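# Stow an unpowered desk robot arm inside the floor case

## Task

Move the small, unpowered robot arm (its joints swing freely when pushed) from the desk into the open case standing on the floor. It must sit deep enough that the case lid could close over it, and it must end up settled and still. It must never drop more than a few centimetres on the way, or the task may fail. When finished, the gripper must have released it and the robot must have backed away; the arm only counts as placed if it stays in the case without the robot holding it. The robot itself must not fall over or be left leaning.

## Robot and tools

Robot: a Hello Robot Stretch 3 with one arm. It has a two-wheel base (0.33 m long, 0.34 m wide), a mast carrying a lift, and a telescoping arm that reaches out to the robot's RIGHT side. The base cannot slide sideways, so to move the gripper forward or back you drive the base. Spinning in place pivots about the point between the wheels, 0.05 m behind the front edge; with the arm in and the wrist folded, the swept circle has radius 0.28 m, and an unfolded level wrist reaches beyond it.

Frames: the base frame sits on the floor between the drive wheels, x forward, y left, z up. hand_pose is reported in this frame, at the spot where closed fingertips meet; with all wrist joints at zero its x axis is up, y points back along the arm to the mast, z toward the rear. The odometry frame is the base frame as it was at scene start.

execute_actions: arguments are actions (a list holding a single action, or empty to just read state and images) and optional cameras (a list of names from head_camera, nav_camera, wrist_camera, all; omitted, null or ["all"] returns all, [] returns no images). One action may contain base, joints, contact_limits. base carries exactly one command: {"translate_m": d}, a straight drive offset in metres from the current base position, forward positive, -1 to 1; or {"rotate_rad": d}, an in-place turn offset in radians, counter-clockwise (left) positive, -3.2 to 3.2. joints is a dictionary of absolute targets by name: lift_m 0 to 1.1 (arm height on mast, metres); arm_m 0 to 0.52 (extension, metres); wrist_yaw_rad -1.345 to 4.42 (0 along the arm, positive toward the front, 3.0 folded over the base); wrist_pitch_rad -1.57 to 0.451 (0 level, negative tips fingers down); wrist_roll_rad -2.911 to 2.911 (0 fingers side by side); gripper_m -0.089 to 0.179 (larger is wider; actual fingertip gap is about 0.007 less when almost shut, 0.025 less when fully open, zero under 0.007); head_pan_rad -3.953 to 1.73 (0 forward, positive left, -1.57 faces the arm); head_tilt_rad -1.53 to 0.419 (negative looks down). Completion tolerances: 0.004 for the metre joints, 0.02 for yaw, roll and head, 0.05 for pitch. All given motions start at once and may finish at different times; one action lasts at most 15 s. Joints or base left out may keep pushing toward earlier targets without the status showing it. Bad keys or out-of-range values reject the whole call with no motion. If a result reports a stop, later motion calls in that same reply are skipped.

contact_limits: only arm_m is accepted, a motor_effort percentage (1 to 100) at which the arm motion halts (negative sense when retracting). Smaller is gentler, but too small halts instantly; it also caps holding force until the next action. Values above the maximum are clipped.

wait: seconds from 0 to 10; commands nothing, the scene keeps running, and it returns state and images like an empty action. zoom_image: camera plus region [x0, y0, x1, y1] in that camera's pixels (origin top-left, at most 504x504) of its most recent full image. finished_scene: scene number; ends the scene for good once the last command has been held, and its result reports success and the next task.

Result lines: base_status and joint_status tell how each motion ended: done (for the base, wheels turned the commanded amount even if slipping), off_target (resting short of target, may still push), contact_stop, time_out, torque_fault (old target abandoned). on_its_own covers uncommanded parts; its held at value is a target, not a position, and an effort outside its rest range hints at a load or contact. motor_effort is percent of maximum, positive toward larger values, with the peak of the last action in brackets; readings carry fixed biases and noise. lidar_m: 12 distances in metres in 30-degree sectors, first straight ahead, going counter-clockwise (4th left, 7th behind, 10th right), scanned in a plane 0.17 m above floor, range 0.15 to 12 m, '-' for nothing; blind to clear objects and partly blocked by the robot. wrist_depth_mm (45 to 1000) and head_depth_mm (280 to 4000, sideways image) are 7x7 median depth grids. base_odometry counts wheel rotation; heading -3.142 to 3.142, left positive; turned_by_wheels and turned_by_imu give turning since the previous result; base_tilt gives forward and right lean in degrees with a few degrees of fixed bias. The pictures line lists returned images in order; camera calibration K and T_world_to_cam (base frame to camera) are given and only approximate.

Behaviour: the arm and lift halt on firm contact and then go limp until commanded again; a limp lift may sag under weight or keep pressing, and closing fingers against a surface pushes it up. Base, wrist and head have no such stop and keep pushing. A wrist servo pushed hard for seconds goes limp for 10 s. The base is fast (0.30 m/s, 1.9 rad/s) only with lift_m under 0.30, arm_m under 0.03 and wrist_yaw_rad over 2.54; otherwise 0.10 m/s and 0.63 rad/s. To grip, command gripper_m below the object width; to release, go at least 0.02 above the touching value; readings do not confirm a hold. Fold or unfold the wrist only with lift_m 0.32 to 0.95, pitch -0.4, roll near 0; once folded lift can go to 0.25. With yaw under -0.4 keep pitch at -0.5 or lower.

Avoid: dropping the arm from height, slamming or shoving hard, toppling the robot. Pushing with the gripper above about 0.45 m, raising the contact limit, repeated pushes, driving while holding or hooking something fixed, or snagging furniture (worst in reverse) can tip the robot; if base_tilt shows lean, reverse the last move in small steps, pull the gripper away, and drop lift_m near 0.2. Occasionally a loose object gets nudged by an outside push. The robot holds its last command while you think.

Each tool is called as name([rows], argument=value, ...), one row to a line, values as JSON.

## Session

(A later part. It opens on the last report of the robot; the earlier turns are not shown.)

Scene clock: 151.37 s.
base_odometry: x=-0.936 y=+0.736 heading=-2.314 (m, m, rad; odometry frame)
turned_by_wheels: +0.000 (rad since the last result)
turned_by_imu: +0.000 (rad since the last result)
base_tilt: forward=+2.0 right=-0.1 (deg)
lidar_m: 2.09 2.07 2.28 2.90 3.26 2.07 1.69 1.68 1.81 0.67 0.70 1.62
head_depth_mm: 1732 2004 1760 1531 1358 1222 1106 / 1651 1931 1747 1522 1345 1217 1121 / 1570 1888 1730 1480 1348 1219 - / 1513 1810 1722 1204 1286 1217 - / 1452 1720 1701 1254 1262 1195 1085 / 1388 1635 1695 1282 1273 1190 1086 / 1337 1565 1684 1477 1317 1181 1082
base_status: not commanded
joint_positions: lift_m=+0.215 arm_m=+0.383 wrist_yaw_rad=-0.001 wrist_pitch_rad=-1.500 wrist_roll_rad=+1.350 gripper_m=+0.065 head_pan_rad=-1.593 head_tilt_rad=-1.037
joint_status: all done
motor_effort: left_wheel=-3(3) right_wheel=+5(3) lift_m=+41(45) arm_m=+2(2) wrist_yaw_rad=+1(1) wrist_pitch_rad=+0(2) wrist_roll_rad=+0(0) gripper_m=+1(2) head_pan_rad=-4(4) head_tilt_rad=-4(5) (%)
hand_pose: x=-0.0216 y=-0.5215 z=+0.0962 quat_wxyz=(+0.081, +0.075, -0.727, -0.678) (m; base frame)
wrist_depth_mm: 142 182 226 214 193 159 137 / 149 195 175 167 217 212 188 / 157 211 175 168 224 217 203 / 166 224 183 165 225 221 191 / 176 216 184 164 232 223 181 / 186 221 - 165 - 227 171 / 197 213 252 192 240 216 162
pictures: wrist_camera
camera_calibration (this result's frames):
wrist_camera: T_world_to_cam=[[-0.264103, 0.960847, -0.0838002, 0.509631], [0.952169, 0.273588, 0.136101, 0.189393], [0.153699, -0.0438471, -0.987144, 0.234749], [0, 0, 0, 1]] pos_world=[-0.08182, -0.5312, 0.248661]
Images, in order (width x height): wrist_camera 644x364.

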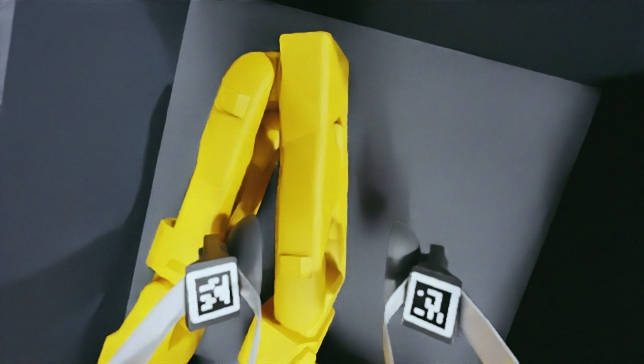

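Free.

execute_actions([
  {"joints":{"lift_m":0.29}},
], cameras=["wrist_camera"])

execute_actions([
  {"joints":{"lift_m":0.45,"arm_m":0.05}},
], cameras=["head_camera"])

Scene clock: 157.03 s.
base_odometry: x=-0.936 y=+0.736 heading=-2.314 (m, m, rad; odometry frame)
turned_by_wheels: +0.000 (rad since the last result)
turned_by_imu: +0.000 (rad since the last result)
base_tilt: forward=+1.9 right=+0.0 (deg)
lidar_m: 2.09 2.07 2.29 2.90 3.28 2.07 1.69 1.68 1.82 0.67 0.70 1.62
head_depth_mm: 1745 1999 1750 1527 1357 1217 1110 / 1661 1939 1752 1519 1347 1217 1117 / 1573 1879 1745 1481 1342 1218 - / 1510 1805 1722 1151 1286 1208 - / 1453 1716 1704 1259 1261 1195 1088 / 1392 1634 1696 1280 1273 1196 1085 / 1337 1576 1676 1481 1311 1183 1085
base_status: not commanded
joint_positions: lift_m=+0.290 arm_m=+0.383 wrist_yaw_rad=-0.001 wrist_pitch_rad=-1.500 wrist_roll_rad=+1.350 gripper_m=+0.065 head_pan_rad=-1.593 head_tilt_rad=-1.037
joint_status: all done
motor_effort: left_wheel=-3(3) right_wheel=+4(4) lift_m=+41(43) arm_m=+2(2) wrist_yaw_rad=+0(0) wrist_pitch_rad=+0(0) wrist_roll_rad=+0(0) gripper_m=+1(1) head_pan_rad=-4(4) head_tilt_rad=-5(5) (%)
hand_pose: x=-0.0216 y=-0.5216 z=+0.1712 quat_wxyz=(+0.081, +0.075, -0.727, -0.678) (m; base frame)
wrist_depth_mm: 187 192 264 241 192 182 291 / 191 199 295 252 290 242 189 / 197 210 306 245 296 288 205 / 200 224 286 282 301 291 197 / 203 243 318 309 308 274 208 / 210 256 - 258 - 249 317 / 215 261 285 262 319 219 327
pictures: wrist_camera
camera_calibration (this result's frames):
wrist_camera: T_world_to_cam=[[-0.264103, 0.960814, -0.0841753, 0.516061], [0.952169, 0.273641, 0.135994, 0.179258], [0.153699, -0.0442326, -0.987127, 0.308586], [0, 0, 0, 1]] pos_world=[-0.08182, -0.531241, 0.323675]
Images, in order (width x height): wrist_camera 644x364.

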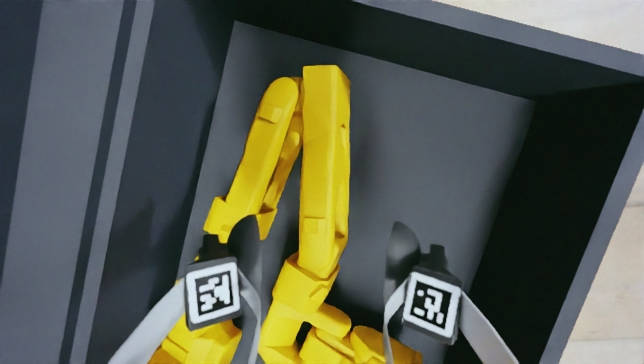

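Scene clock: 160.70 s.
base_odometry: x=-0.936 y=+0.736 heading=-2.314 (m, m, rad; odometry frame)
turned_by_wheels: +0.000 (rad since the last result)
turned_by_imu: +0.000 (rad since the last result)
base_tilt: forward=+1.8 right=+0.0 (deg)
lidar_m: 2.08 2.07 2.28 2.91 3.27 2.07 1.69 1.68 1.82 0.67 0.70 1.62
head_depth_mm: 1732 2013 1762 1530 1357 1219 1111 / 1645 1944 1744 1526 1349 1210 1118 / 1572 1892 1726 1462 1337 - - / 1505 1815 1724 1255 1290 - - / 1448 1717 1715 1261 1260 1196 1091 / 1386 1638 1698 1281 1281 1189 1084 / 1334 1570 1694 1477 1316 1184 1084
base_status: not commanded
joint_positions: lift_m=+0.450 arm_m=+0.050 wrist_yaw_rad=+0.000 wrist_pitch_rad=-1.499 wrist_roll_rad=+1.350 gripper_m=+0.065 head_pan_rad=-1.593 head_tilt_rad=-1.037
joint_status: all done
motor_effort: left_wheel=-3(3) right_wheel=+3(4) lift_m=+41(43) arm_m=-3(4) wrist_yaw_rad=+0(0) wrist_pitch_rad=-1(1) wrist_roll_rad=+0(0) gripper_m=+1(1) head_pan_rad=-4(5) head_tilt_rad=-5(4) (%)
hand_pose: x=-0.0216 y=-0.1894 z=+0.3312 quat_wxyz=(+0.081, +0.075, -0.727, -0.677) (m; base frame)
wrist_depth_mm: 455 464 476 479 467 - - / 435 473 479 474 475 - - / 440 470 494 497 - - - / 452 438 519 503 - - - / 457 426 524 509 - - - / 502 491 - 512 - - - / 444 454 546 539 510 495 496
pictures: head_camera (sideways: a quarter turn clockwise sets it upright)
camera_calibration (this result's frames):
head_camera: T_world_to_cam=[[-0.0207435, 0.84048, -0.541445, 0.723703], [0.999537, 0.00537462, -0.0299506, 0.038455], [-0.0222628, -0.541815, -0.840203, 1.04682], [0, 0, 0, 1]] pos_world=[-0.000119937, -0.0412813, 1.27254]
Images, in order (width x height): head_camera 896x504.

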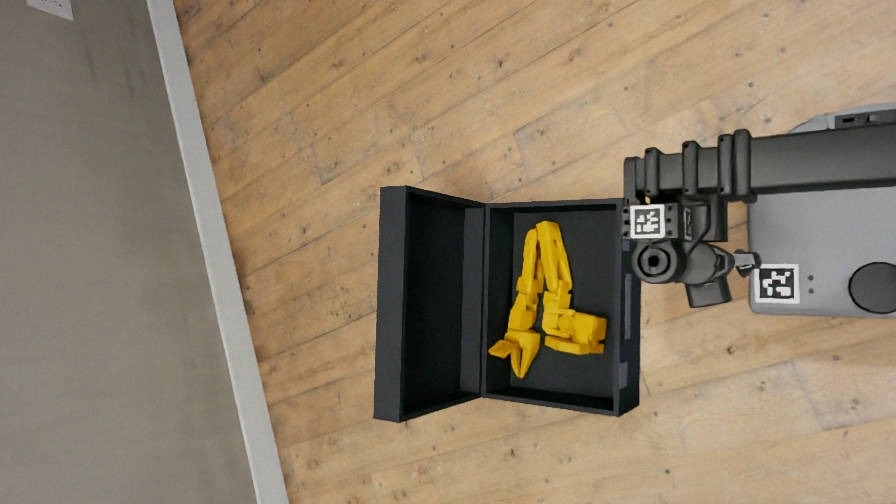

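finished_scene(scene=2)

The scene is finished: the task was done.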